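# Remove bike from floor rack, park on kickstand

## Task

Get the bike out of the floor rack and leave it standing by itself on its kickstand. When finished, the bike must not touch any wall, furniture or loose item, and that includes the rack, which sits loose on the floor and can slide. The robot must release the bike and back away, the bike must not have fallen or be left leaning over, and a result that only holds because the robot is supporting it is not a success.

## Robot and tools

ROBOT. The robot is a Hello Robot Stretch 3 with a single arm. A two-wheeled base (0.33 m long, 0.34 m wide) carries a mast with a lift, and the arm sticks out toward the robot's RIGHT side. The base can drive forward or back and turn in place, but it cannot slide sideways, so the gripper is moved forward by driving. Turns pivot about the point midway between the wheels, 0.05 m behind the front edge. A stowed arm with a folded wrist sweeps a circle of radius 0.28 m when turning. An unfolded, level gripper reaches past that circle.

FRAMES. Base frame: origin on the floor between the drive wheels, x ahead, y to the left, z up. hand_pose is reported in this frame at the point where closed fingertips meet. With all wrist joints at zero, that frame's x points up, y points back along the arm toward the mast, and z points to the robot's rear. The odometry frame is the base frame as it stood when the scene began. Heading is positive to the left, within -3.142 to 3.142.

execute_actions. Argument: actions, a list run in order. An empty list only returns the current state and images. Each action may have robot, steps (integer 1 to 450 control steps at 30 per second, default 1) and until (allowed only with steps). An action with only steps simply waits. robot holds one of three things. The first is a command with base, joints and/or contact_limits. The second is a list of up to 8 commands or {"pause_s": s} items (s at most 15 seconds), which run one after another. The third is {"stop": true}, which brakes everything and clears the queue. If any number is out of range, the whole call is rejected and nothing runs.

base takes exactly one key. translate_m is a relative drive in metres from where the base is when that command starts: positive means forward, absolute value at most 1. rotate_rad is a relative in-place turn in radians: positive means counter-clockwise seen from above (left), absolute value at most 3.2.

joints takes absolute targets, given by name. Joints you leave out keep their old targets. Ranges: lift_m 0 to 1.1 (arm height on the mast, metres). arm_m 0 to 0.52 (extension, metres). wrist_yaw_rad -1.345 to 4.42: 0 points along the arm, positive swings toward the front, 3.0 folds it over the base. wrist_pitch_rad -1.57 to 0.451: 0 is level, negative tips the fingers down. wrist_roll_rad -2.911 to 2.911: 0 puts the fingers side by side. gripper_m -0.089 to 0.179: larger is wider, and the real fingertip gap is about 0.007 m smaller near closed and 0.025 m smaller fully open. head_pan_rad -3.953 to 1.73: 0 looks ahead, positive looks left, -1.57 looks along the arm. head_tilt_rad -1.53 to 0.419: negative looks down.

contact_limits: {"arm_m": e} with e from 1 to 100 (motor effort %). The arm halts at that effort, and a lower value is gentler. This stays in effect until the next arm_m command. Base and joint motions begin together and continue into later actions. Sending a new command overrides the old one immediately, and any older queue is discarded.

until ends an action early once all listed conditions hold. {"robot": {"status": "ended"}} waits until nothing reads moving and no queue is running. Fields can also be compared, e.g. {"lift_m": [">", 0.3]} or {"base_status": ["!=", "moving"]}. Numbers are compared as printed, so avoid "=". {"any": {"status": "ended"}} fires when the first motion ends.

zoom_image: camera (head_camera, nav_camera or wrist_camera) and region [x0, y0, x1, y1] in pixels of that camera's last image, with the origin at top-left, at most 504 by 504. The head pan and tilt aim both head cameras.

finished_scene: scene, the number of the current scene. This cannot be undone and reports success. Before calling it, wait until every motion has ended.

RESULTS. Each call returns one image per camera plus text. base_status shows progress as (moved of goal). joint_goals and joint_status list each joint. Status words: moving, done (within tolerance), off_target (came to rest short and may still push), contact_stop (pushed firmly and went slack), time_out, stopped, not_commanded, torque_fault (wrist servo off for about 10 s and limp). Other fields are measured_speeds, refusals, queue (idle/running/done/dropped/stopped) and queue_left. Lines beginning refused:, dropped: or replaced: explain rejected or discarded goals. on_its_own reports targets the robot changed by itself, slack or off joints, and a tilt of 3 degrees or more from the start. base_tilt gives forward/right lean in degrees. motor_effort gives % effort, with the peak in brackets. lidar_m gives 12 distances in 30-degree sectors: first straight ahead, then counter-clockwise (4th left, 7th behind, 10th right), in a plane 0.17 m high. wrist_depth_mm and head_depth_mm are 7x7 grids of median depths.

SPEED. The base is fast (0.30 m/s, 1.9 rad/s) only when the arm is stowed: lift below 0.30, arm below 0.03 and wrist_yaw above 2.54. Otherwise it is capped at 0.10 m/s and 0.63 rad/s.

GRIPPING. To grip, close to a value below the object's width. To let go, open at least 0.02 above the value where contact began. Neither the reading nor done proves you are holding anything.

CAUTIONS. Fold or unfold the wrist only with lift between 0.32 and 0.95, pitch -0.4 and roll near 0. If yaw goes below -0.4, keep pitch at -0.5 or lower. Pushing on something rigid with the gripper above about 0.45 m can tip the robot, and a repeated push after a contact_stop is worse. Driving while gripping or pushing on something fixed, or catching on furniture (especially when reversing), can also tip it. If tilted, undo the last move in small steps, pull the gripper free, and lower the lift to about 0.2 if still leaning. Avoid long hard wrist pushes, and avoid drops, slams and knocking the bike or rack over. Both the bike and the loose rack can be shoved.

Each tool is called after "Emit:" as name(argument=value, ...) on one line, values as JSON.

## Session

Emit:
execute_actions(actions=[])

Scene clock: 0.00 s.
robot.base_odometry: x=+0.000 y=+0.000 heading=+0.000 (m, m, rad; robot's odometry frame)
robot.turned_by_wheels: +0.000 (rad since the last result)
robot.turned_by_imu: +0.000 (rad since the last result)
robot.base_tilt: forward=-2.5 right=-1.3 (deg)
robot.lidar_m: 1.21 2.12 2.25 2.63 4.02 2.23 1.68 1.62 1.13 0.85 0.82 0.86
robot.head_depth_mm: 1045 1049 1047 1048 1046 1052 1056 / 1204 1205 1204 1209 1209 1206 1209 / 1413 1414 1420 1423 1421 1422 1431 / 1715 1715 1718 1726 1728 1733 1732 / 1965 2121 2131 2167 2161 2186 1994 / 1968 2071 2081 2072 2102 2120 2060 / 1922 1949 1982 1999 1998 2017 1980
robot.base_status: not_commanded
robot.joint_positions: lift_m=+0.486 arm_m=+0.001 wrist_yaw_rad=+2.851 wrist_pitch_rad=-0.332 wrist_roll_rad=-0.011 gripper_m=+0.037 head_pan_rad=-0.015 head_tilt_rad=+0.005
robot.joint_goals: lift_m=+0.486 arm_m=+0.001 wrist_yaw_rad=+2.851 wrist_pitch_rad=-0.332 wrist_roll_rad=-0.011 gripper_m=+0.037 head_pan_rad=-0.015 head_tilt_rad=+0.005
robot.joint_status: lift_m=not_commanded arm_m=not_commanded wrist_yaw_rad=not_commanded wrist_pitch_rad=not_commanded wrist_roll_rad=not_commanded gripper_m=not_commanded head_pan_rad=not_commanded head_tilt_rad=not_commanded
robot.measured_speeds: translate_m=+0.000 rotate_rad=+0.000 lift_m=+0.000 arm_m=+0.000 wrist_yaw_rad=+0.000 wrist_pitch_rad=+0.000 wrist_roll_rad=+0.000 head_pan_rad=+0.000 head_tilt_rad=+0.000
robot: refusals=0 queue=idle queue_left=0
robot.motor_effort: left_wheel=+1 right_wheel=+0 lift_m=+30 arm_m=+0 wrist_yaw_rad=+1 wrist_pitch_rad=+4 wrist_roll_rad=+0 gripper_m=-1 head_pan_rad=-1 head_tilt_rad=+2 (%)
robot.hand_pose: x=+0.0459 y=+0.0787 z=+0.5185 quat_wxyz=(+0.217, +0.703, +0.016, +0.677) (m; robot's base frame)
robot.wrist_depth_mm: - - - - - - - / - - - - - - - / - - - - - - - / - - - - - - - / 970 - - 946 - 942 966 / 797 - 794 797 801 781 778 / 679 670 659 659 655 653 663
pictures: head_camera (sideways: a quarter turn clockwise sets it upright), nav_camera (sideways: a quarter turn counterclockwise sets it upright), wrist_camera
Images, in order (width x height): head_camera 896x504, nav_camera 672x504, wrist_camera 644x364.

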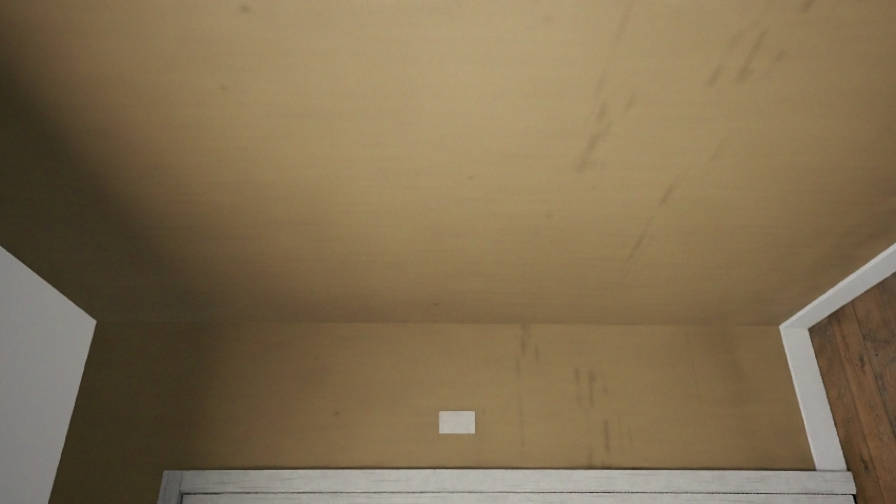

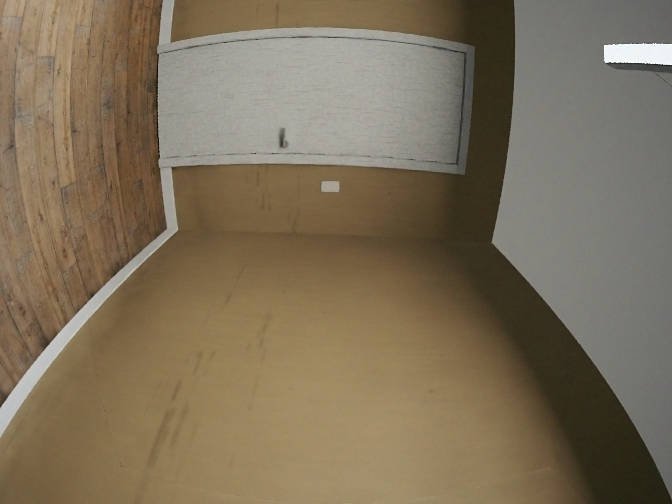

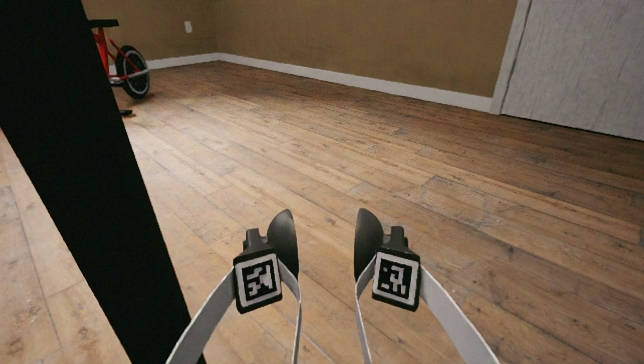

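Emit:
execute_actions(actions=[{"robot":{"base":{"rotate_rad":2.0},"joints":{"head_pan_rad":0,"head_tilt_rad":-0.5}},"steps":450,"until":{"robot":{"status":"ended"}}}])

Scene clock: 4.23 s.
robot.base_odometry: x=+0.000 y=+0.000 heading=+2.000 (m, m, rad; robot's odometry frame)
robot.turned_by_wheels: +2.000 (rad since the last result)
robot.turned_by_imu: +2.005 (rad since the last result)
robot.base_tilt: forward=-2.4 right=-1.2 (deg)
robot.lidar_m: 2.06 2.52 1.73 1.62 1.28 0.88 0.82 0.84 1.08 2.12 2.16 2.81
robot.head_depth_mm: 3347 3626 3750 2525 1896 1518 1268 / 3329 3622 3546 2531 1899 1512 1268 / 3302 3584 3303 2408 1880 1515 1267 / 3253 3590 3776 2295 1888 1514 1266 / 3262 3497 3760 2540 1894 1508 1261 / 3268 3539 3720 2517 1877 1513 1263 / 3199 3525 3727 2507 1886 1509 1262
robot.base_status: done (rotate_rad +1.9999 of +2.0000)
robot.joint_positions: lift_m=+0.486 arm_m=+0.001 wrist_yaw_rad=+2.851 wrist_pitch_rad=-0.332 wrist_roll_rad=-0.011 gripper_m=+0.037 head_pan_rad=-0.007 head_tilt_rad=-0.494
robot.joint_goals: lift_m=+0.486 arm_m=+0.001 wrist_yaw_rad=+2.851 wrist_pitch_rad=-0.332 wrist_roll_rad=-0.011 gripper_m=+0.037 head_pan_rad=+0.000 head_tilt_rad=-0.500
robot.joint_status: lift_m=not_commanded arm_m=not_commanded wrist_yaw_rad=not_commanded wrist_pitch_rad=not_commanded wrist_roll_rad=not_commanded gripper_m=not_commanded head_pan_rad=done head_tilt_rad=done
robot.measured_speeds: translate_m=+0.000 rotate_rad=+0.000 lift_m=+0.000 arm_m=+0.000 wrist_yaw_rad=+0.000 wrist_pitch_rad=+0.000 wrist_roll_rad=+0.000 head_pan_rad=+0.000 head_tilt_rad=+0.000
robot: refusals=0 queue=done queue_left=0
robot.motor_effort: left_wheel=-3(7) right_wheel=+3(8) lift_m=+30(30) arm_m=+0(0) wrist_yaw_rad=+0(0) wrist_pitch_rad=+4(5) wrist_roll_rad=+0(0) gripper_m=+0(0) head_pan_rad=+5(8) head_tilt_rad=-3(21) (%)
robot.hand_pose: x=+0.0459 y=+0.0787 z=+0.5185 quat_wxyz=(+0.217, +0.703, +0.016, +0.677) (m; robot's base frame)
robot.wrist_depth_mm: - - - - - - - / - - - - - - - / - - - - - - - / - - - - - - - / 935 - - 930 - 936 933 / 808 - 788 760 794 780 759 / 663 653 655 652 660 653 657
pictures: head_camera (sideways: a quarter turn clockwise sets it upright), nav_camera (sideways: a quarter turn counterclockwise sets it upright), wrist_camera
Images, in order (width x height): head_camera 896x504, nav_camera 672x504, wrist_camera 644x364.

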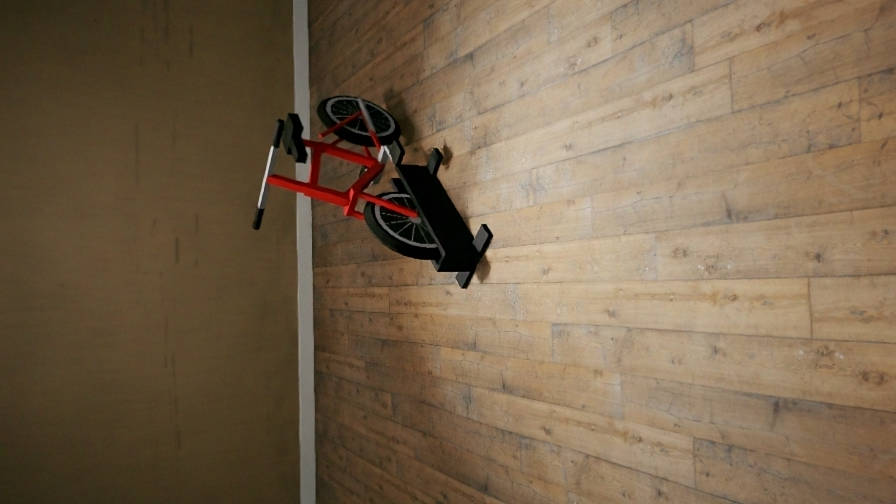

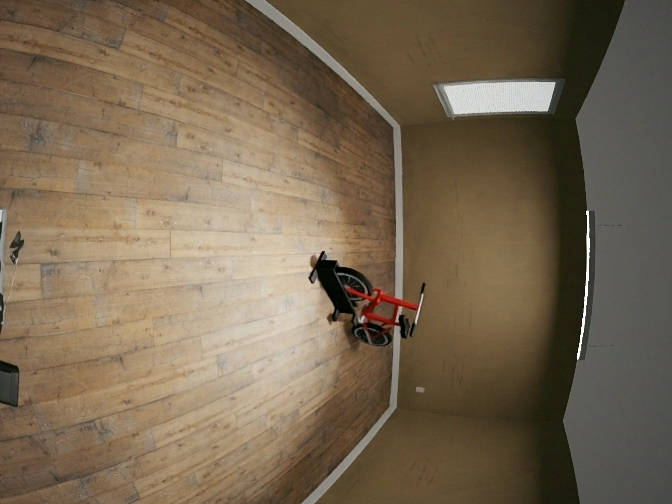

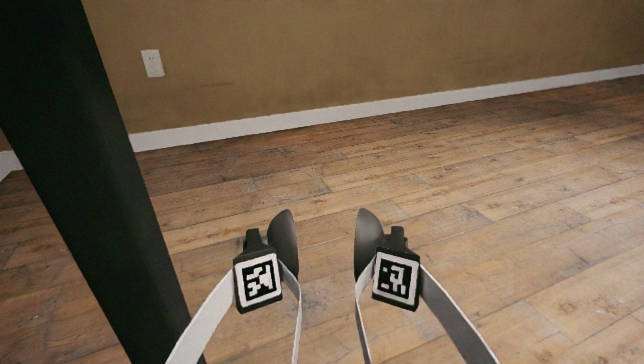

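Emit:
execute_actions(actions=[{"robot":[{"base":{"rotate_rad":-0.45},"joints":{"lift_m":0.28}},{"base":{"translate_m":1.0}},{"base":{"translate_m":0.5},"joints":{"head_pan_rad":0.8,"head_tilt_rad":-0.75}}],"steps":450,"until":{"robot":{"status":"ended"}}}])

Emit:
zoom_image(camera="head_camera", region=[150,0,654,504])

Scene clock: 15.33 s.
robot.base_odometry: x=+0.031 y=+1.500 heading=+1.550 (m, m, rad; robot's odometry frame)
robot.turned_by_wheels: -0.450 (rad since the last result)
robot.turned_by_imu: -0.449 (rad since the last result)
robot.base_tilt: forward=-2.4 right=-1.3 (deg)
robot.lidar_m: 1.97 1.27 0.99 2.47 2.40 2.46 2.19 2.11 1.95 1.45 1.39 1.45
robot.head_depth_mm: 2184 2450 2250 1756 1496 1291 1134 / 2253 2540 2176 1669 1506 1292 1136 / 2312 2621 1514 1657 1507 1298 1130 / 2389 2646 1331 1578 1505 1296 1132 / 2450 2724 2260 1374 1474 1294 1135 / 2536 2771 2259 1759 1425 1298 1132 / 2605 2873 2261 1810 1512 1298 1136
robot.base_status: done (translate_m +0.5000 of +0.5000)
robot.joint_positions: lift_m=+0.280 arm_m=+0.001 wrist_yaw_rad=+2.851 wrist_pitch_rad=-0.332 wrist_roll_rad=-0.011 gripper_m=+0.037 head_pan_rad=+0.793 head_tilt_rad=-0.741
robot.joint_goals: lift_m=+0.280 arm_m=+0.001 wrist_yaw_rad=+2.851 wrist_pitch_rad=-0.332 wrist_roll_rad=-0.011 gripper_m=+0.037 head_pan_rad=+0.800 head_tilt_rad=-0.750
robot.joint_status: lift_m=done arm_m=not_commanded wrist_yaw_rad=not_commanded wrist_pitch_rad=not_commanded wrist_roll_rad=not_commanded gripper_m=not_commanded head_pan_rad=done head_tilt_rad=done
robot.measured_speeds: translate_m=+0.000 rotate_rad=+0.000 lift_m=+0.000 arm_m=+0.000 wrist_yaw_rad=+0.000 wrist_pitch_rad=+0.000 wrist_roll_rad=+0.000 head_pan_rad=+0.000 head_tilt_rad=+0.000
robot: refusals=0 queue=done queue_left=0
robot.motor_effort: left_wheel=+3(13) right_wheel=-3(9) lift_m=+27(30) arm_m=+0(0) wrist_yaw_rad=+1(0) wrist_pitch_rad=+5(5) wrist_roll_rad=+0(0) gripper_m=+0(0) head_pan_rad=+5(53) head_tilt_rad=-3(15) (%)
robot.hand_pose: x=+0.0459 y=+0.0786 z=+0.3125 quat_wxyz=(+0.217, +0.703, +0.016, +0.677) (m; robot's base frame)
robot.wrist_depth_mm: - - - - 934 - 964 / - - - - - - - / - - - - - - - / 816 834 845 820 812 832 785 / 654 - 680 648 656 635 635 / 540 - 533 530 526 516 529 / 451 - - 449 444 442 435
pictures: head_camera (sideways: a quarter turn clockwise sets it upright), nav_camera (sideways: a quarter turn counterclockwise sets it upright), wrist_camera
Images, in order (width x height): head_camera 896x504, nav_camera 672x504, wrist_camera 644x364.

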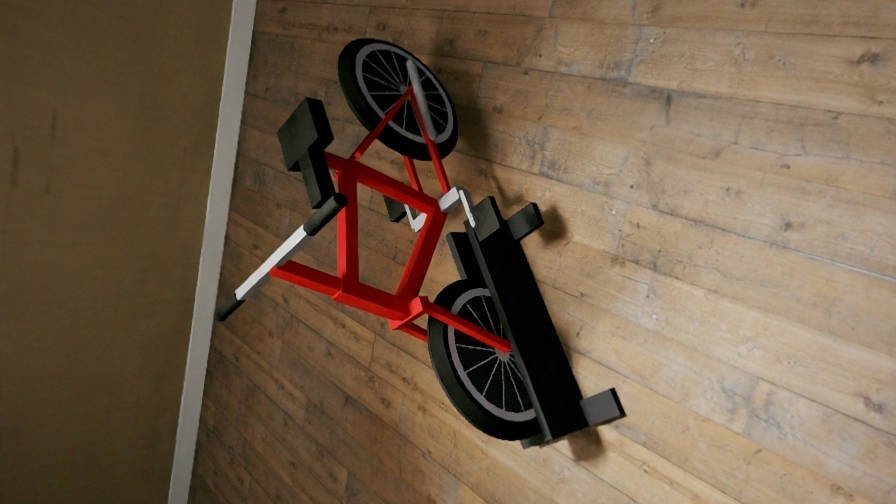

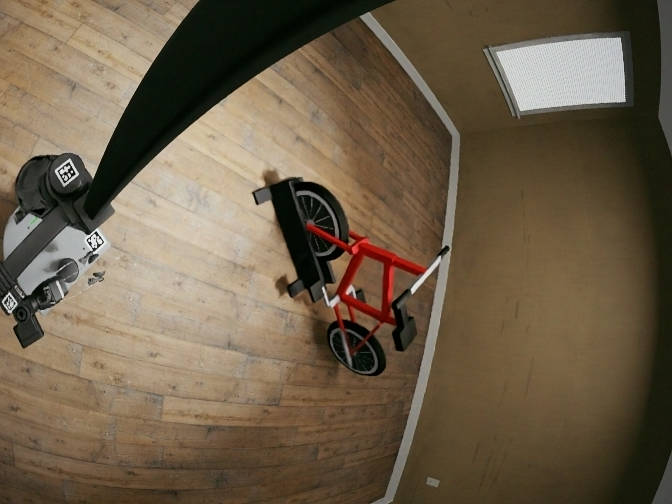

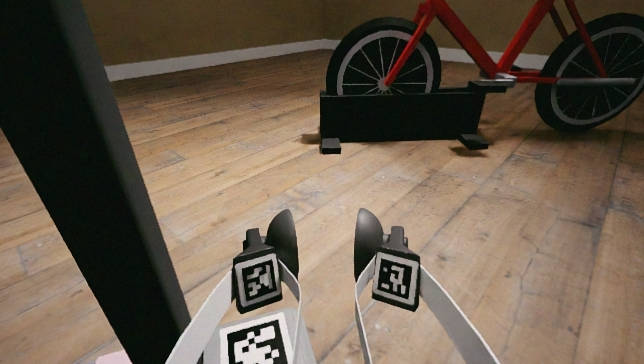

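Region (150, 0, 654, 504) of head_camera's 896x504 image, scaled by 1.000.

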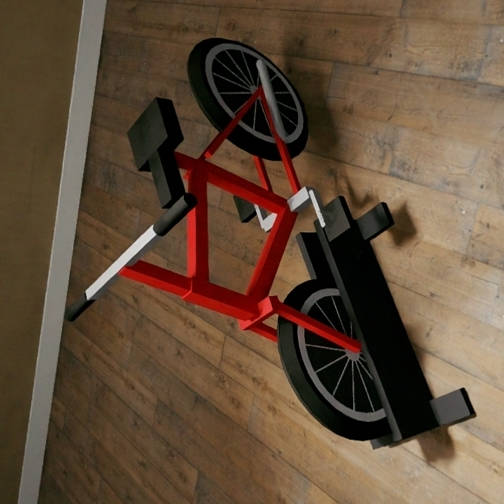

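Emit:
execute_actions(actions=[{"robot":[{"base":{"translate_m":0.95}},{"base":{"rotate_rad":2.86},"joints":{"head_pan_rad":-1.57,"head_tilt_rad":-1.0}},{"joints":{"lift_m":0.4,"wrist_pitch_rad":-0.4}},{"joints":{"wrist_yaw_rad":0,"gripper_m":0.0}}],"steps":450,"until":{"robot":{"status":"ended"}}}])

Scene clock: 28.13 s.
robot.base_odometry: x=+0.051 y=+2.449 heading=-1.873 (m, m, rad; robot's odometry frame)
robot.turned_by_wheels: +2.860 (rad since the last result)
robot.turned_by_imu: +2.863 (rad since the last result)
robot.base_tilt: forward=-2.5 right=-1.3 (deg)
robot.lidar_m: 3.18 2.94 2.02 1.11 0.92 0.92 1.03 1.67 0.78 0.73 0.88 0.99
robot.head_depth_mm: 1849 1927 1666 1469 1316 1189 1089 / 2019 1930 1672 1452 1317 1205 - / 2150 1945 1688 1303 1316 - - / 2248 1932 1674 1249 1322 1187 - / 2293 1945 995 1402 1318 1191 1088 / 2304 1937 1587 1298 1322 1193 1088 / 2295 1945 1614 1290 1321 1195 1091
robot.base_status: done (rotate_rad +2.8599 of +2.8600)
robot.joint_positions: lift_m=+0.400 arm_m=+0.001 wrist_yaw_rad=+0.002 wrist_pitch_rad=-0.412 wrist_roll_rad=-0.011 gripper_m=+0.000 head_pan_rad=-1.563 head_tilt_rad=-0.988
robot.joint_goals: lift_m=+0.400 arm_m=+0.001 wrist_yaw_rad=+0.000 wrist_pitch_rad=-0.400 wrist_roll_rad=-0.011 gripper_m=+0.000 head_pan_rad=-1.570 head_tilt_rad=-1.000
robot.joint_status: lift_m=done arm_m=not_commanded wrist_yaw_rad=done wrist_pitch_rad=done wrist_roll_rad=not_commanded gripper_m=done head_pan_rad=done head_tilt_rad=done
robot.measured_speeds: translate_m=+0.000 rotate_rad=+0.000 lift_m=+0.000 arm_m=+0.000 wrist_yaw_rad=+0.000 wrist_pitch_rad=+0.000 wrist_roll_rad=+0.000 head_pan_rad=+0.000 head_tilt_rad=+0.000
robot: refusals=0 queue=done queue_left=0
robot.motor_effort: left_wheel=-2(11) right_wheel=+3(13) lift_m=+33(35) arm_m=+0(1) wrist_yaw_rad=-2(3) wrist_pitch_rad=+4(5) wrist_roll_rad=+0(0) gripper_m=-1(79) head_pan_rad=-4(54) head_tilt_rad=-5(14) (%)
robot.hand_pose: x=-0.0210 y=-0.3711 z=+0.4139 quat_wxyz=(+0.696, +0.146, -0.688, -0.143) (m; robot's base frame)
robot.wrist_depth_mm: 422 434 - - - - - / - - - - - - - / 530 - 535 509 - - - / 644 562 551 550 626 878 922 / 479 624 727 611 734 749 737 / 621 635 628 - 630 632 611 / 544 541 534 539 535 540 530
pictures: head_camera (sideways: a quarter turn clockwise sets it upright), nav_camera (sideways: a quarter turn counterclockwise sets it upright), wrist_camera
Images, in order (width x height): head_camera 896x504, nav_camera 672x504, wrist_camera 644x364.

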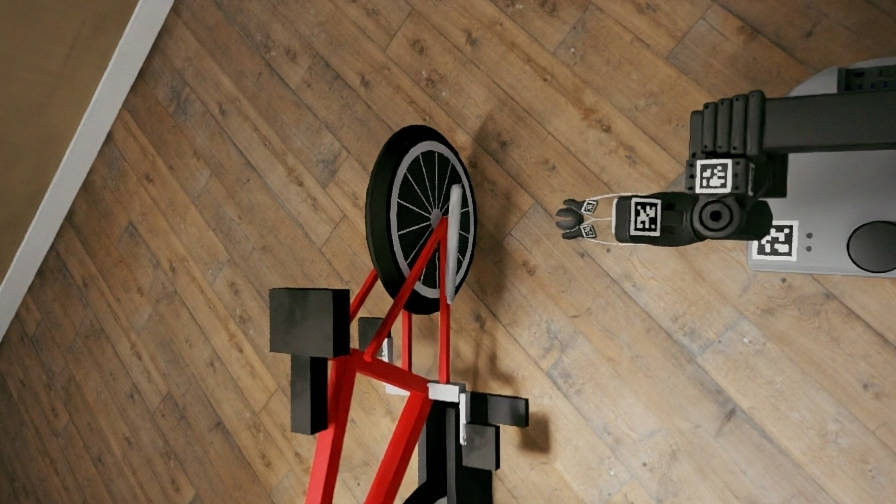

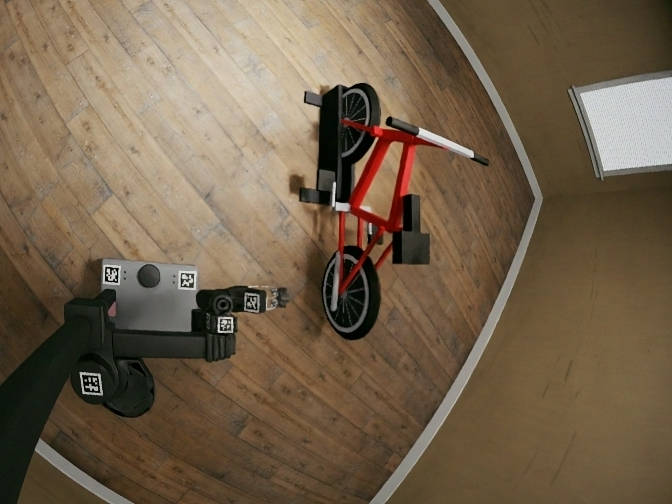

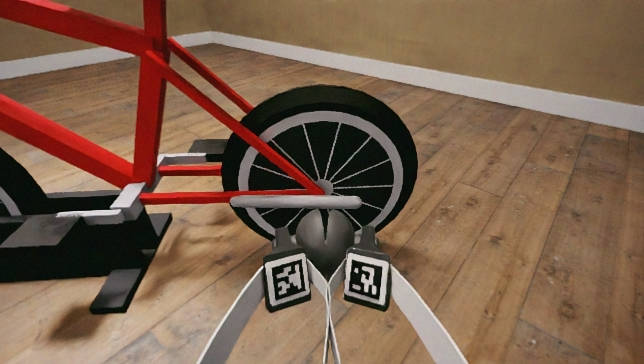

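Emit:
execute_actions(actions=[{"robot":{"base":{"translate_m":-0.035},"joints":{"lift_m":0.25,"arm_m":0.24}},"steps":450,"until":{"robot":{"status":"ended"}}}])

Scene clock: 31.13 s.
robot.base_odometry: x=+0.061 y=+2.483 heading=-1.873 (m, m, rad; robot's odometry frame)
robot.turned_by_wheels: +0.000 (rad since the last result)
robot.turned_by_imu: +0.000 (rad since the last result)
robot.base_tilt: forward=-2.3 right=-1.2 (deg)
robot.lidar_m: 3.21 2.96 1.97 1.07 0.90 0.89 1.00 1.63 1.81 0.73 0.77 0.98
robot.head_depth_mm: 1831 1924 1672 1469 1314 1192 1086 / 1989 1932 1665 1469 1313 1188 - / 2114 1938 1669 1311 1278 1197 - / 2239 1930 1677 1249 1305 1189 - / 2302 1937 1326 1402 1317 1190 1088 / 2304 1951 1073 1403 1316 1188 1090 / 2303 1942 1616 1293 1325 1196 1092
robot.base_status: done (translate_m -0.0350 of -0.0350)
robot.joint_positions: lift_m=+0.250 arm_m=+0.240 wrist_yaw_rad=+0.001 wrist_pitch_rad=-0.413 wrist_roll_rad=-0.011 gripper_m=+0.000 head_pan_rad=-1.563 head_tilt_rad=-0.988
robot.joint_goals: lift_m=+0.250 arm_m=+0.240 wrist_yaw_rad=+0.000 wrist_pitch_rad=-0.400 wrist_roll_rad=-0.011 gripper_m=+0.000 head_pan_rad=-1.570 head_tilt_rad=-1.000
robot.joint_status: lift_m=done arm_m=done wrist_yaw_rad=done wrist_pitch_rad=done wrist_roll_rad=not_commanded gripper_m=done head_pan_rad=done head_tilt_rad=done
robot.measured_speeds: translate_m=+0.000 rotate_rad=+0.000 lift_m=+0.000 arm_m=+0.000 wrist_yaw_rad=+0.000 wrist_pitch_rad=+0.000 wrist_roll_rad=+0.000 head_pan_rad=+0.000 head_tilt_rad=+0.000
robot: refusals=0 queue=done queue_left=0
robot.motor_effort: left_wheel=-2(8) right_wheel=+4(5) lift_m=+27(33) arm_m=+5(6) wrist_yaw_rad=+0(2) wrist_pitch_rad=+4(4) wrist_roll_rad=+0(0) gripper_m=-2(2) head_pan_rad=-3(5) head_tilt_rad=-4(4) (%)
robot.hand_pose: x=-0.0213 y=-0.6097 z=+0.2640 quat_wxyz=(+0.696, +0.146, -0.688, -0.144) (m; robot's base frame)
robot.wrist_depth_mm: - 230 216 218 - - - / - 230 232 235 245 - - / 871 248 253 262 269 859 857 / 637 280 275 291 300 642 660 / 495 268 269 313 339 536 528 / 437 450 366 - 444 450 441 / 391 385 389 383 387 385 384
pictures: head_camera (sideways: a quarter turn clockwise sets it upright), nav_camera (sideways: a quarter turn counterclockwise sets it upright), wrist_camera
Images, in order (width x height): head_camera 896x504, nav_camera 672x504, wrist_camera 644x364.

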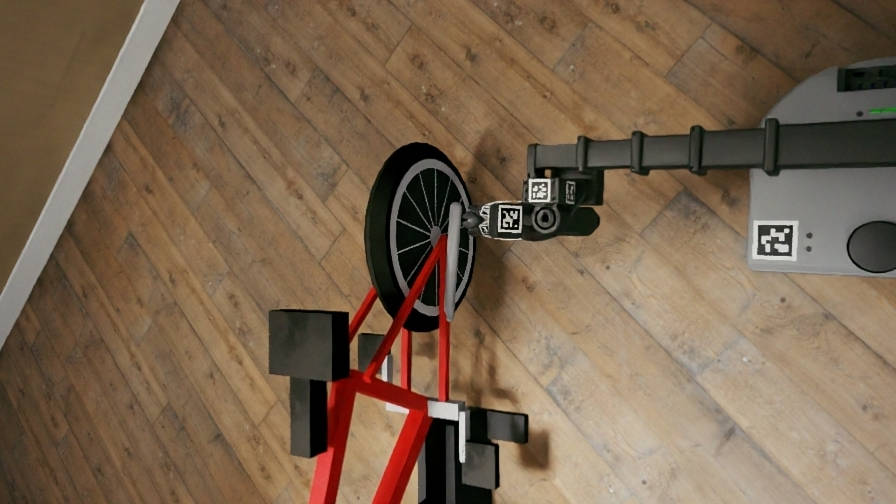

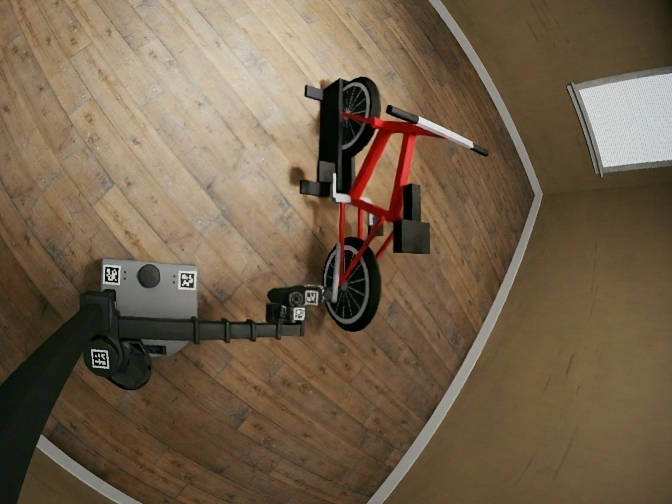

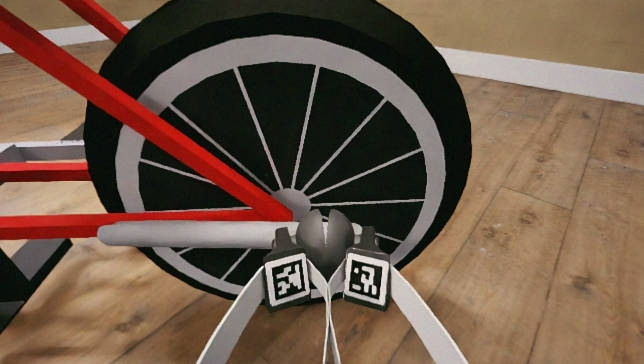

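Emit:
execute_actions(actions=[{"robot":[{"joints":{"arm_m":0.21}},{"joints":{"lift_m":0.31}},{"joints":{"arm_m":0.275}}],"steps":450,"until":{"robot":{"status":"ended"}}}])

Emit:
zoom_image(camera="head_camera", region=[350,130,600,350])

Scene clock: 35.07 s.
robot.base_odometry: x=+0.061 y=+2.483 heading=-1.873 (m, m, rad; robot's odometry frame)
robot.turned_by_wheels: +0.000 (rad since the last result)
robot.turned_by_imu: +0.000 (rad since the last result)
robot.base_tilt: forward=-2.3 right=-1.1 (deg)
robot.lidar_m: 3.22 2.95 1.97 1.08 0.90 0.89 1.00 1.63 1.81 0.73 0.77 0.98
robot.head_depth_mm: 1835 1929 1664 1468 1316 1186 1087 / 1997 1940 1668 1475 1314 1187 - / 2138 1937 1676 1254 1298 1191 - / 2226 1941 1680 1249 1321 1188 - / 2295 1941 1326 1393 1323 1194 1086 / 2292 1939 1074 1406 1327 1195 1090 / 2302 1947 1617 1300 1323 1194 1092
robot.base_status: done (translate_m -0.0350 of -0.0350)
robot.joint_positions: lift_m=+0.310 arm_m=+0.275 wrist_yaw_rad=+0.001 wrist_pitch_rad=-0.413 wrist_roll_rad=-0.011 gripper_m=+0.000 head_pan_rad=-1.563 head_tilt_rad=-0.988
robot.joint_goals: lift_m=+0.310 arm_m=+0.275 wrist_yaw_rad=+0.000 wrist_pitch_rad=-0.400 wrist_roll_rad=-0.011 gripper_m=+0.000 head_pan_rad=-1.570 head_tilt_rad=-1.000
robot.joint_status: lift_m=done arm_m=done wrist_yaw_rad=done wrist_pitch_rad=done wrist_roll_rad=not_commanded gripper_m=done head_pan_rad=done head_tilt_rad=done
robot.measured_speeds: translate_m=+0.000 rotate_rad=+0.000 lift_m=+0.000 arm_m=+0.000 wrist_yaw_rad=+0.000 wrist_pitch_rad=+0.000 wrist_roll_rad=+0.000 head_pan_rad=+0.000 head_tilt_rad=+0.000
robot: refusals=0 queue=done queue_left=0
robot.motor_effort: left_wheel=-3(2) right_wheel=+4(3) lift_m=+33(34) arm_m=+5(6) wrist_yaw_rad=-1(0) wrist_pitch_rad=+4(4) wrist_roll_rad=+0(0) gripper_m=-2(2) head_pan_rad=-4(3) head_tilt_rad=-5(5) (%)
robot.hand_pose: x=-0.0213 y=-0.6447 z=+0.3238 quat_wxyz=(+0.696, +0.146, -0.688, -0.144) (m; robot's base frame)
robot.wrist_depth_mm: - - - - - - 969 / - - - 232 - - - / - 240 219 224 246 - - / 371 234 244 251 259 756 765 / 480 267 268 273 291 600 624 / 506 291 278 - 335 509 515 / 439 441 374 380 430 444 438
pictures: head_camera (sideways: a quarter turn clockwise sets it upright), nav_camera (sideways: a quarter turn counterclockwise sets it upright), wrist_camera
Images, in order (width x height): head_camera 896x504, nav_camera 672x504, wrist_camera 644x364.

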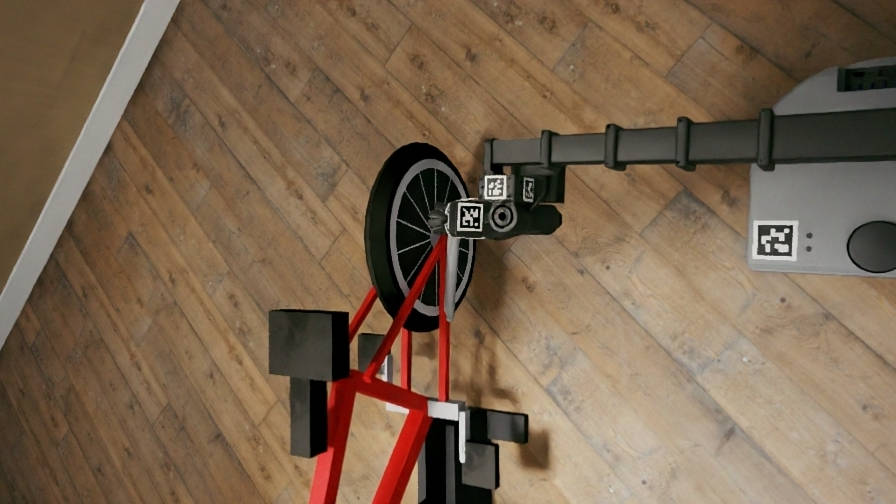

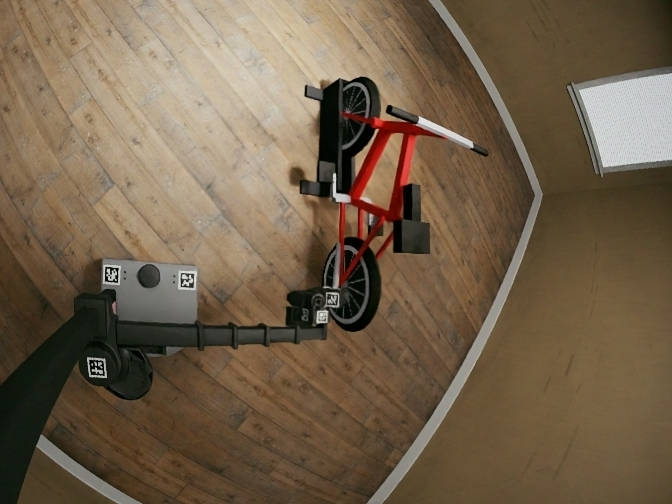

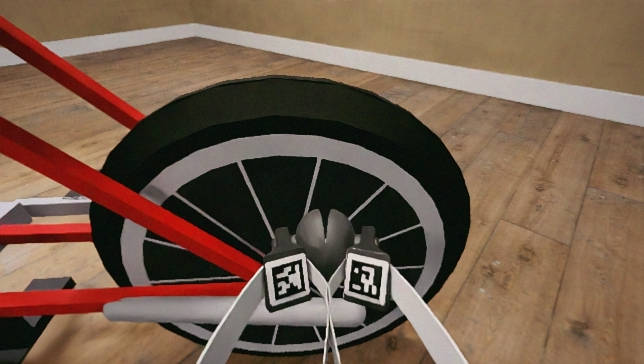

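Region (350, 130, 600, 350) of head_camera's 896x504 image, scaled by 2.016, with more detail than that image has; it fills the top 444 rows of this view, and the rest is white.

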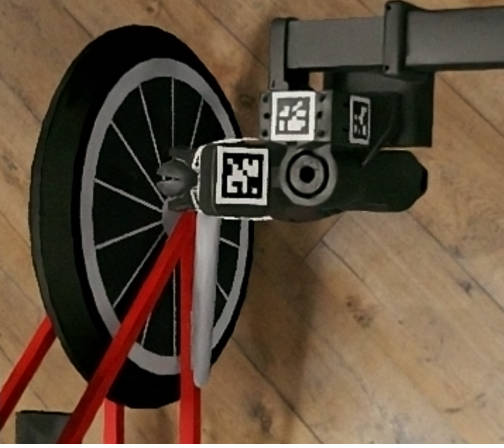

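Emit:
execute_actions(actions=[{"robot":{"joints":{"lift_m":0.2}},"steps":450,"until":{"robot":{"status":"ended"}}}])

Scene clock: 36.93 s.
robot.base_odometry: x=+0.061 y=+2.483 heading=-1.873 (m, m, rad; robot's odometry frame)
robot.turned_by_wheels: +0.000 (rad since the last result)
robot.turned_by_imu: +0.000 (rad since the last result)
robot.base_tilt: forward=-2.3 right=-1.4 (deg)
robot.lidar_m: 3.23 2.96 1.97 1.08 0.90 0.89 1.00 1.62 1.82 0.73 0.77 0.99
robot.head_depth_mm: 1825 1922 1669 1466 1319 1190 1087 / 1981 1929 1668 1472 1316 1191 - / 2112 1942 1677 1310 1277 1201 - / 2245 1935 1680 1245 1297 1190 - / 2295 1953 1322 1407 1320 1192 1087 / 2295 1940 1069 1410 1327 1192 1092 / 2302 1951 1617 1295 1323 1193 1092
robot.base_status: done (translate_m -0.0350 of -0.0350)
robot.joint_positions: lift_m=+0.200 arm_m=+0.275 wrist_yaw_rad=+0.001 wrist_pitch_rad=-0.413 wrist_roll_rad=-0.011 gripper_m=+0.000 head_pan_rad=-1.563 head_tilt_rad=-0.988
robot.joint_goals: lift_m=+0.200 arm_m=+0.275 wrist_yaw_rad=+0.000 wrist_pitch_rad=-0.400 wrist_roll_rad=-0.011 gripper_m=+0.000 head_pan_rad=-1.570 head_tilt_rad=-1.000
robot.joint_status: lift_m=done arm_m=done wrist_yaw_rad=done wrist_pitch_rad=done wrist_roll_rad=not_commanded gripper_m=done head_pan_rad=done head_tilt_rad=done
robot.measured_speeds: translate_m=+0.000 rotate_rad=+0.000 lift_m=+0.000 arm_m=+0.000 wrist_yaw_rad=+0.000 wrist_pitch_rad=+0.000 wrist_roll_rad=+0.000 head_pan_rad=+0.000 head_tilt_rad=+0.000
robot: refusals=0 queue=done queue_left=0
robot.motor_effort: left_wheel=-3(2) right_wheel=+4(4) lift_m=+27(33) arm_m=+5(5) wrist_yaw_rad=-1(0) wrist_pitch_rad=+4(4) wrist_roll_rad=+0(0) gripper_m=-2(2) head_pan_rad=-5(5) head_tilt_rad=-5(4) (%)
robot.hand_pose: x=-0.0213 y=-0.6447 z=+0.2140 quat_wxyz=(+0.696, +0.146, -0.688, -0.144) (m; robot's base frame)
robot.wrist_depth_mm: 172 178 183 185 189 - 947 / 193 188 201 204 208 236 - / 218 212 215 224 229 676 750 / 230 228 220 245 258 551 563 / 438 215 209 206 291 463 462 / 395 380 315 - 393 391 386 / 342 340 336 335 334 334 333
pictures: head_camera (sideways: a quarter turn clockwise sets it upright), nav_camera (sideways: a quarter turn counterclockwise sets it upright), wrist_camera
Images, in order (width x height): head_camera 896x504, nav_camera 672x504, wrist_camera 644x364.

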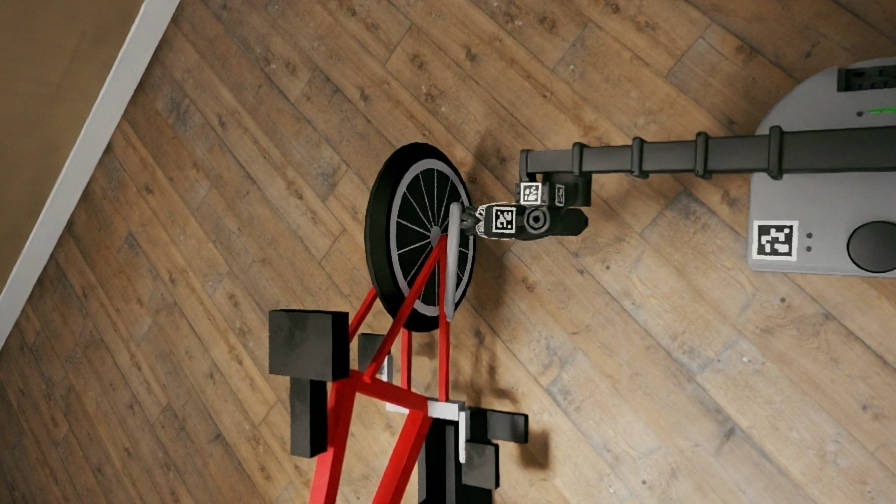

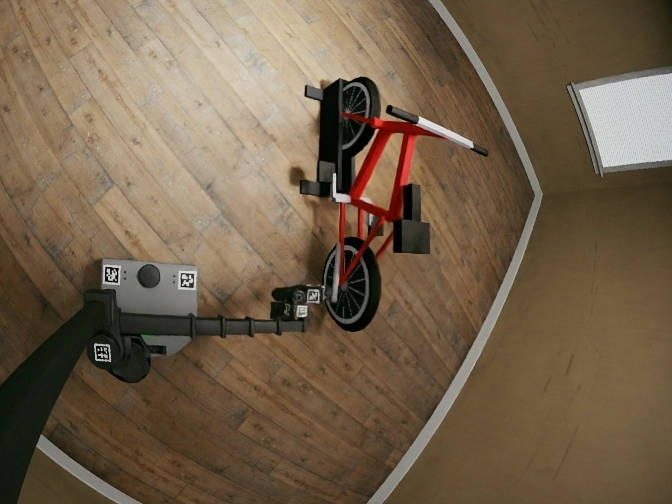

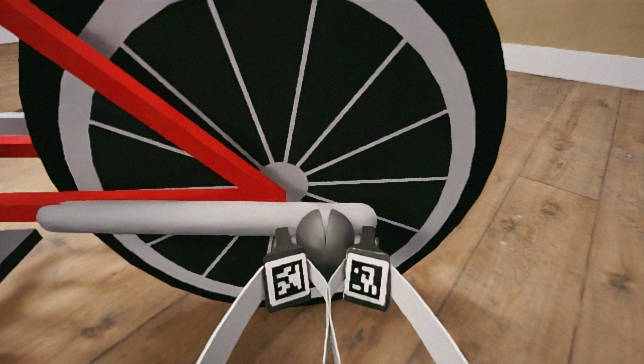

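Emit:
execute_actions(actions=[{"robot":[{"joints":{"lift_m":0.25}},{"joints":{"arm_m":0.32},"base":{"translate_m":-0.01},"contact_limits":{"arm_m":25}},{"joints":{"lift_m":0.14}}],"steps":450,"until":{"robot":{"status":"ended"}}}])

Scene clock: 40.23 s.
robot.base_odometry: x=+0.064 y=+2.492 heading=-1.873 (m, m, rad; robot's odometry frame)
robot.turned_by_wheels: +0.000 (rad since the last result)
robot.turned_by_imu: +0.000 (rad since the last result)
robot.base_tilt: forward=-2.5 right=-1.3 (deg)
robot.lidar_m: 3.21 2.97 1.94 1.07 0.89 0.89 0.99 1.61 1.81 0.73 0.75 0.99
robot.head_depth_mm: 1818 1925 1680 1477 1312 1189 1086 / 1981 1928 1678 1474 1307 1191 - / 2123 1936 1672 1291 1299 1199 - / 2247 1941 1674 1248 1319 1193 - / 2295 1947 1583 1404 1321 1192 1086 / 2296 1931 1066 1408 1320 1193 1089 / 2305 1946 1617 1296 1321 1196 1091
robot.base_status: done (translate_m -0.0100 of -0.0100)
robot.joint_positions: lift_m=+0.196 arm_m=+0.320 wrist_yaw_rad=+0.000 wrist_pitch_rad=-0.362 wrist_roll_rad=-0.011 gripper_m=+0.000 head_pan_rad=-1.563 head_tilt_rad=-0.988
robot.joint_goals: lift_m=+0.197 arm_m=+0.320 wrist_yaw_rad=+0.000 wrist_pitch_rad=-0.400 wrist_roll_rad=-0.011 gripper_m=+0.000 head_pan_rad=-1.570 head_tilt_rad=-1.000
robot.joint_status: lift_m=contact_stop arm_m=done wrist_yaw_rad=done wrist_pitch_rad=done wrist_roll_rad=not_commanded gripper_m=done head_pan_rad=done head_tilt_rad=done
robot.measured_speeds: translate_m=+0.000 rotate_rad=+0.000 lift_m=-0.019 arm_m=+0.000 wrist_yaw_rad=+0.000 wrist_pitch_rad=+0.240 wrist_roll_rad=+0.000 head_pan_rad=+0.000 head_tilt_rad=+0.000
robot: refusals=0 queue=dropped queue_left=0
robot.on_its_own: lift_m is slack since a contact_stop, until your next command for it (your +0.140 is given up)
robot.motor_effort: left_wheel=-3(8) right_wheel=+4(5) lift_m=+30(35) arm_m=+5(6) wrist_yaw_rad=+0(0) wrist_pitch_rad=-19(20) wrist_roll_rad=+0(0) gripper_m=-1(2) head_pan_rad=-5(4) head_tilt_rad=-4(5) (%)
robot.contact_limits: arm_m 25 (drawing in: default 26, maximum 42; extending or still: default 36, maximum 59)
robot.hand_pose: x=-0.0215 y=-0.6957 z=+0.2212 quat_wxyz=(+0.700, +0.128, -0.691, -0.127) (m; robot's base frame)
robot.wrist_depth_mm: 139 142 144 147 151 - 941 / 152 153 156 159 162 179 - / 147 167 170 174 179 189 819 / 180 161 186 191 196 208 625 / 195 197 191 206 217 457 491 / 173 171 170 - 248 411 405 / 353 260 269 275 331 349 346
pictures: head_camera (sideways: a quarter turn clockwise sets it upright), nav_camera (sideways: a quarter turn counterclockwise sets it upright), wrist_camera
Images, in order (width x height): head_camera 896x504, nav_camera 672x504, wrist_camera 644x364.

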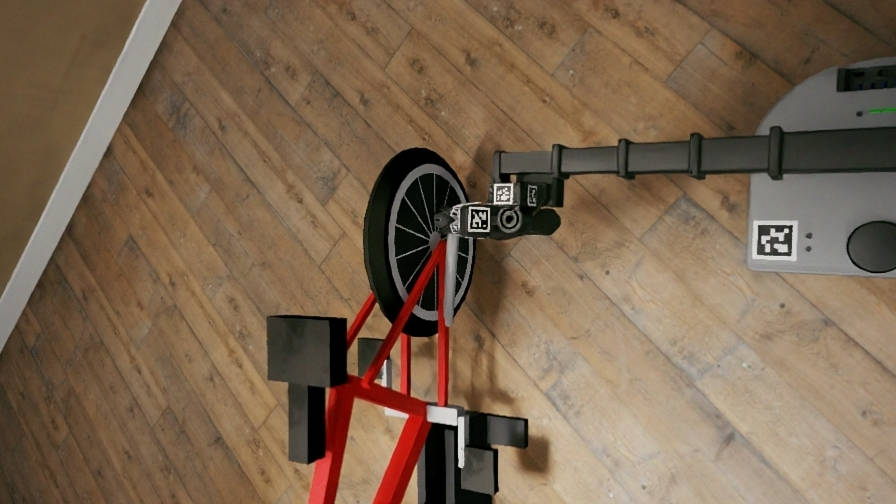

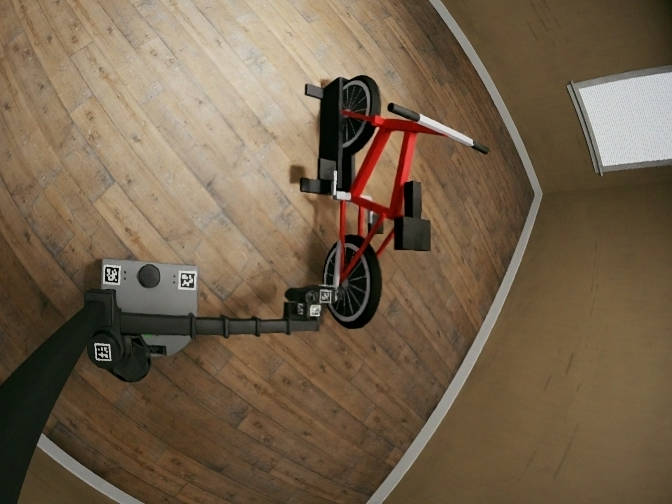

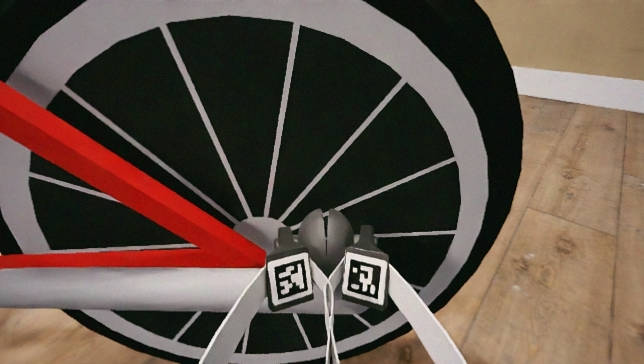

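Emit:
execute_actions(actions=[{"robot":[{"joints":{"lift_m":0.22}},{"joints":{"arm_m":0.305},"base":{"translate_m":-0.02}},{"joints":{"lift_m":0.13}}],"steps":450,"until":{"robot":{"status":"ended"}}},{"steps":10}])

Scene clock: 43.17 s.
robot.base_odometry: x=+0.070 y=+2.511 heading=-1.873 (m, m, rad; robot's odometry frame)
robot.turned_by_wheels: +0.000 (rad since the last result)
robot.turned_by_imu: +0.000 (rad since the last result)
robot.base_tilt: forward=-2.4 right=-1.4 (deg)
robot.lidar_m: 3.26 2.97 1.91 1.05 0.87 0.87 0.98 1.59 1.79 0.74 0.76 1.00
robot.head_depth_mm: 1813 1911 1663 1478 1316 1190 1086 / 1963 1938 1676 1472 1311 1191 - / 2129 1931 1680 1367 1295 1209 - / 2230 1943 1667 1247 1318 1190 - / 2283 1935 1582 1406 1319 1194 1088 / 2291 1940 1021 1450 1322 1190 1089 / 2312 1939 1585 1301 1319 1193 1087
robot.base_status: done (translate_m -0.0200 of -0.0200)
robot.joint_positions: lift_m=+0.193 arm_m=+0.305 wrist_yaw_rad=+0.004 wrist_pitch_rad=-0.365 wrist_roll_rad=-0.011 gripper_m=+0.000 head_pan_rad=-1.563 head_tilt_rad=-0.988
robot.joint_goals: lift_m=+0.193 arm_m=+0.305 wrist_yaw_rad=+0.000 wrist_pitch_rad=-0.400 wrist_roll_rad=-0.011 gripper_m=+0.000 head_pan_rad=-1.570 head_tilt_rad=-1.000
robot.joint_status: lift_m=contact_stop arm_m=done wrist_yaw_rad=done wrist_pitch_rad=done wrist_roll_rad=not_commanded gripper_m=done head_pan_rad=done head_tilt_rad=done
robot.measured_speeds: translate_m=+0.000 rotate_rad=+0.000 lift_m=+0.003 arm_m=+0.000 wrist_yaw_rad=+0.000 wrist_pitch_rad=-0.024 wrist_roll_rad=+0.000 head_pan_rad=+0.000 head_tilt_rad=+0.000
robot: refusals=0 queue=dropped queue_left=0
robot.on_its_own: lift_m is slack since a contact_stop, until your next command for it (your +0.130 is given up)
robot.motor_effort: left_wheel=-2(7) right_wheel=+2(4) lift_m=+26(34) arm_m=+6(7) wrist_yaw_rad=-4(6) wrist_pitch_rad=-13(17) wrist_roll_rad=+0(0) gripper_m=-2(2) head_pan_rad=-3(4) head_tilt_rad=-4(5) (%)
robot.hand_pose: x=-0.0205 y=-0.6803 z=+0.2179 quat_wxyz=(+0.700, +0.131, -0.691, -0.126) (m; robot's base frame)
robot.wrist_depth_mm: 160 160 164 166 173 - 941 / 170 174 177 180 184 - - / 165 186 193 195 199 787 806 / 204 185 208 217 221 583 620 / 200 200 195 231 246 485 493 / 258 254 258 - 383 408 400 / 351 328 294 307 347 341 345
pictures: head_camera (sideways: a quarter turn clockwise sets it upright), nav_camera (sideways: a quarter turn counterclockwise sets it upright), wrist_camera
Images, in order (width x height): head_camera 896x504, nav_camera 672x504, wrist_camera 644x364.

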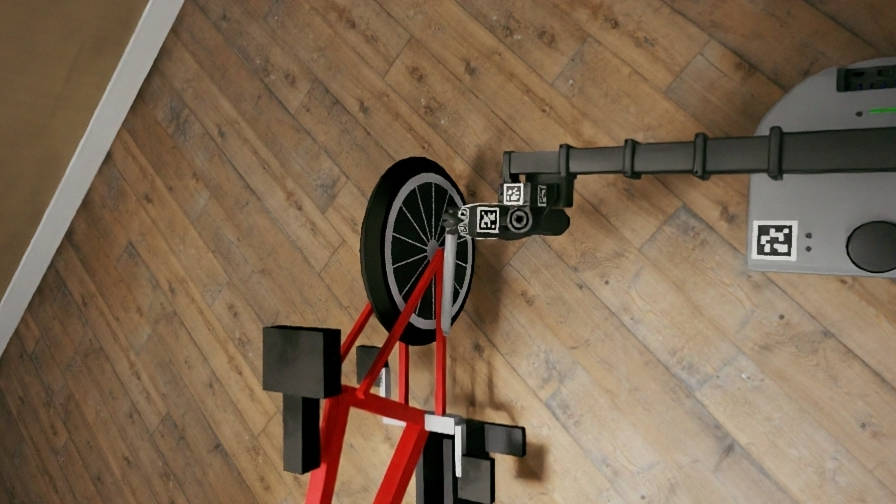

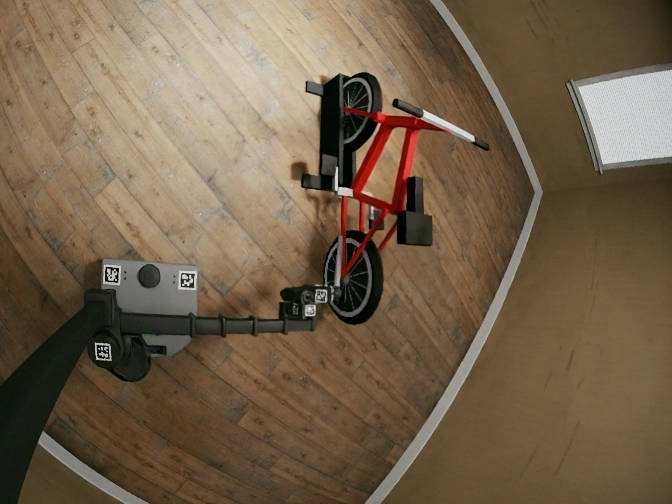

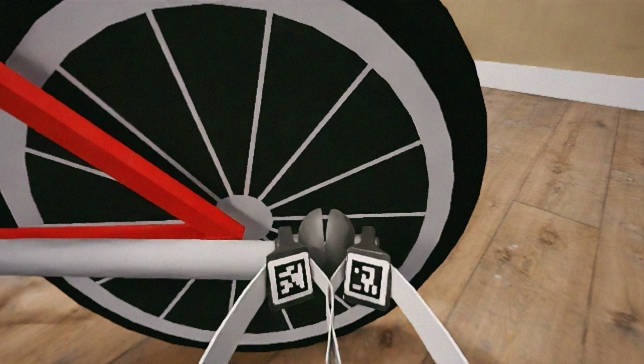

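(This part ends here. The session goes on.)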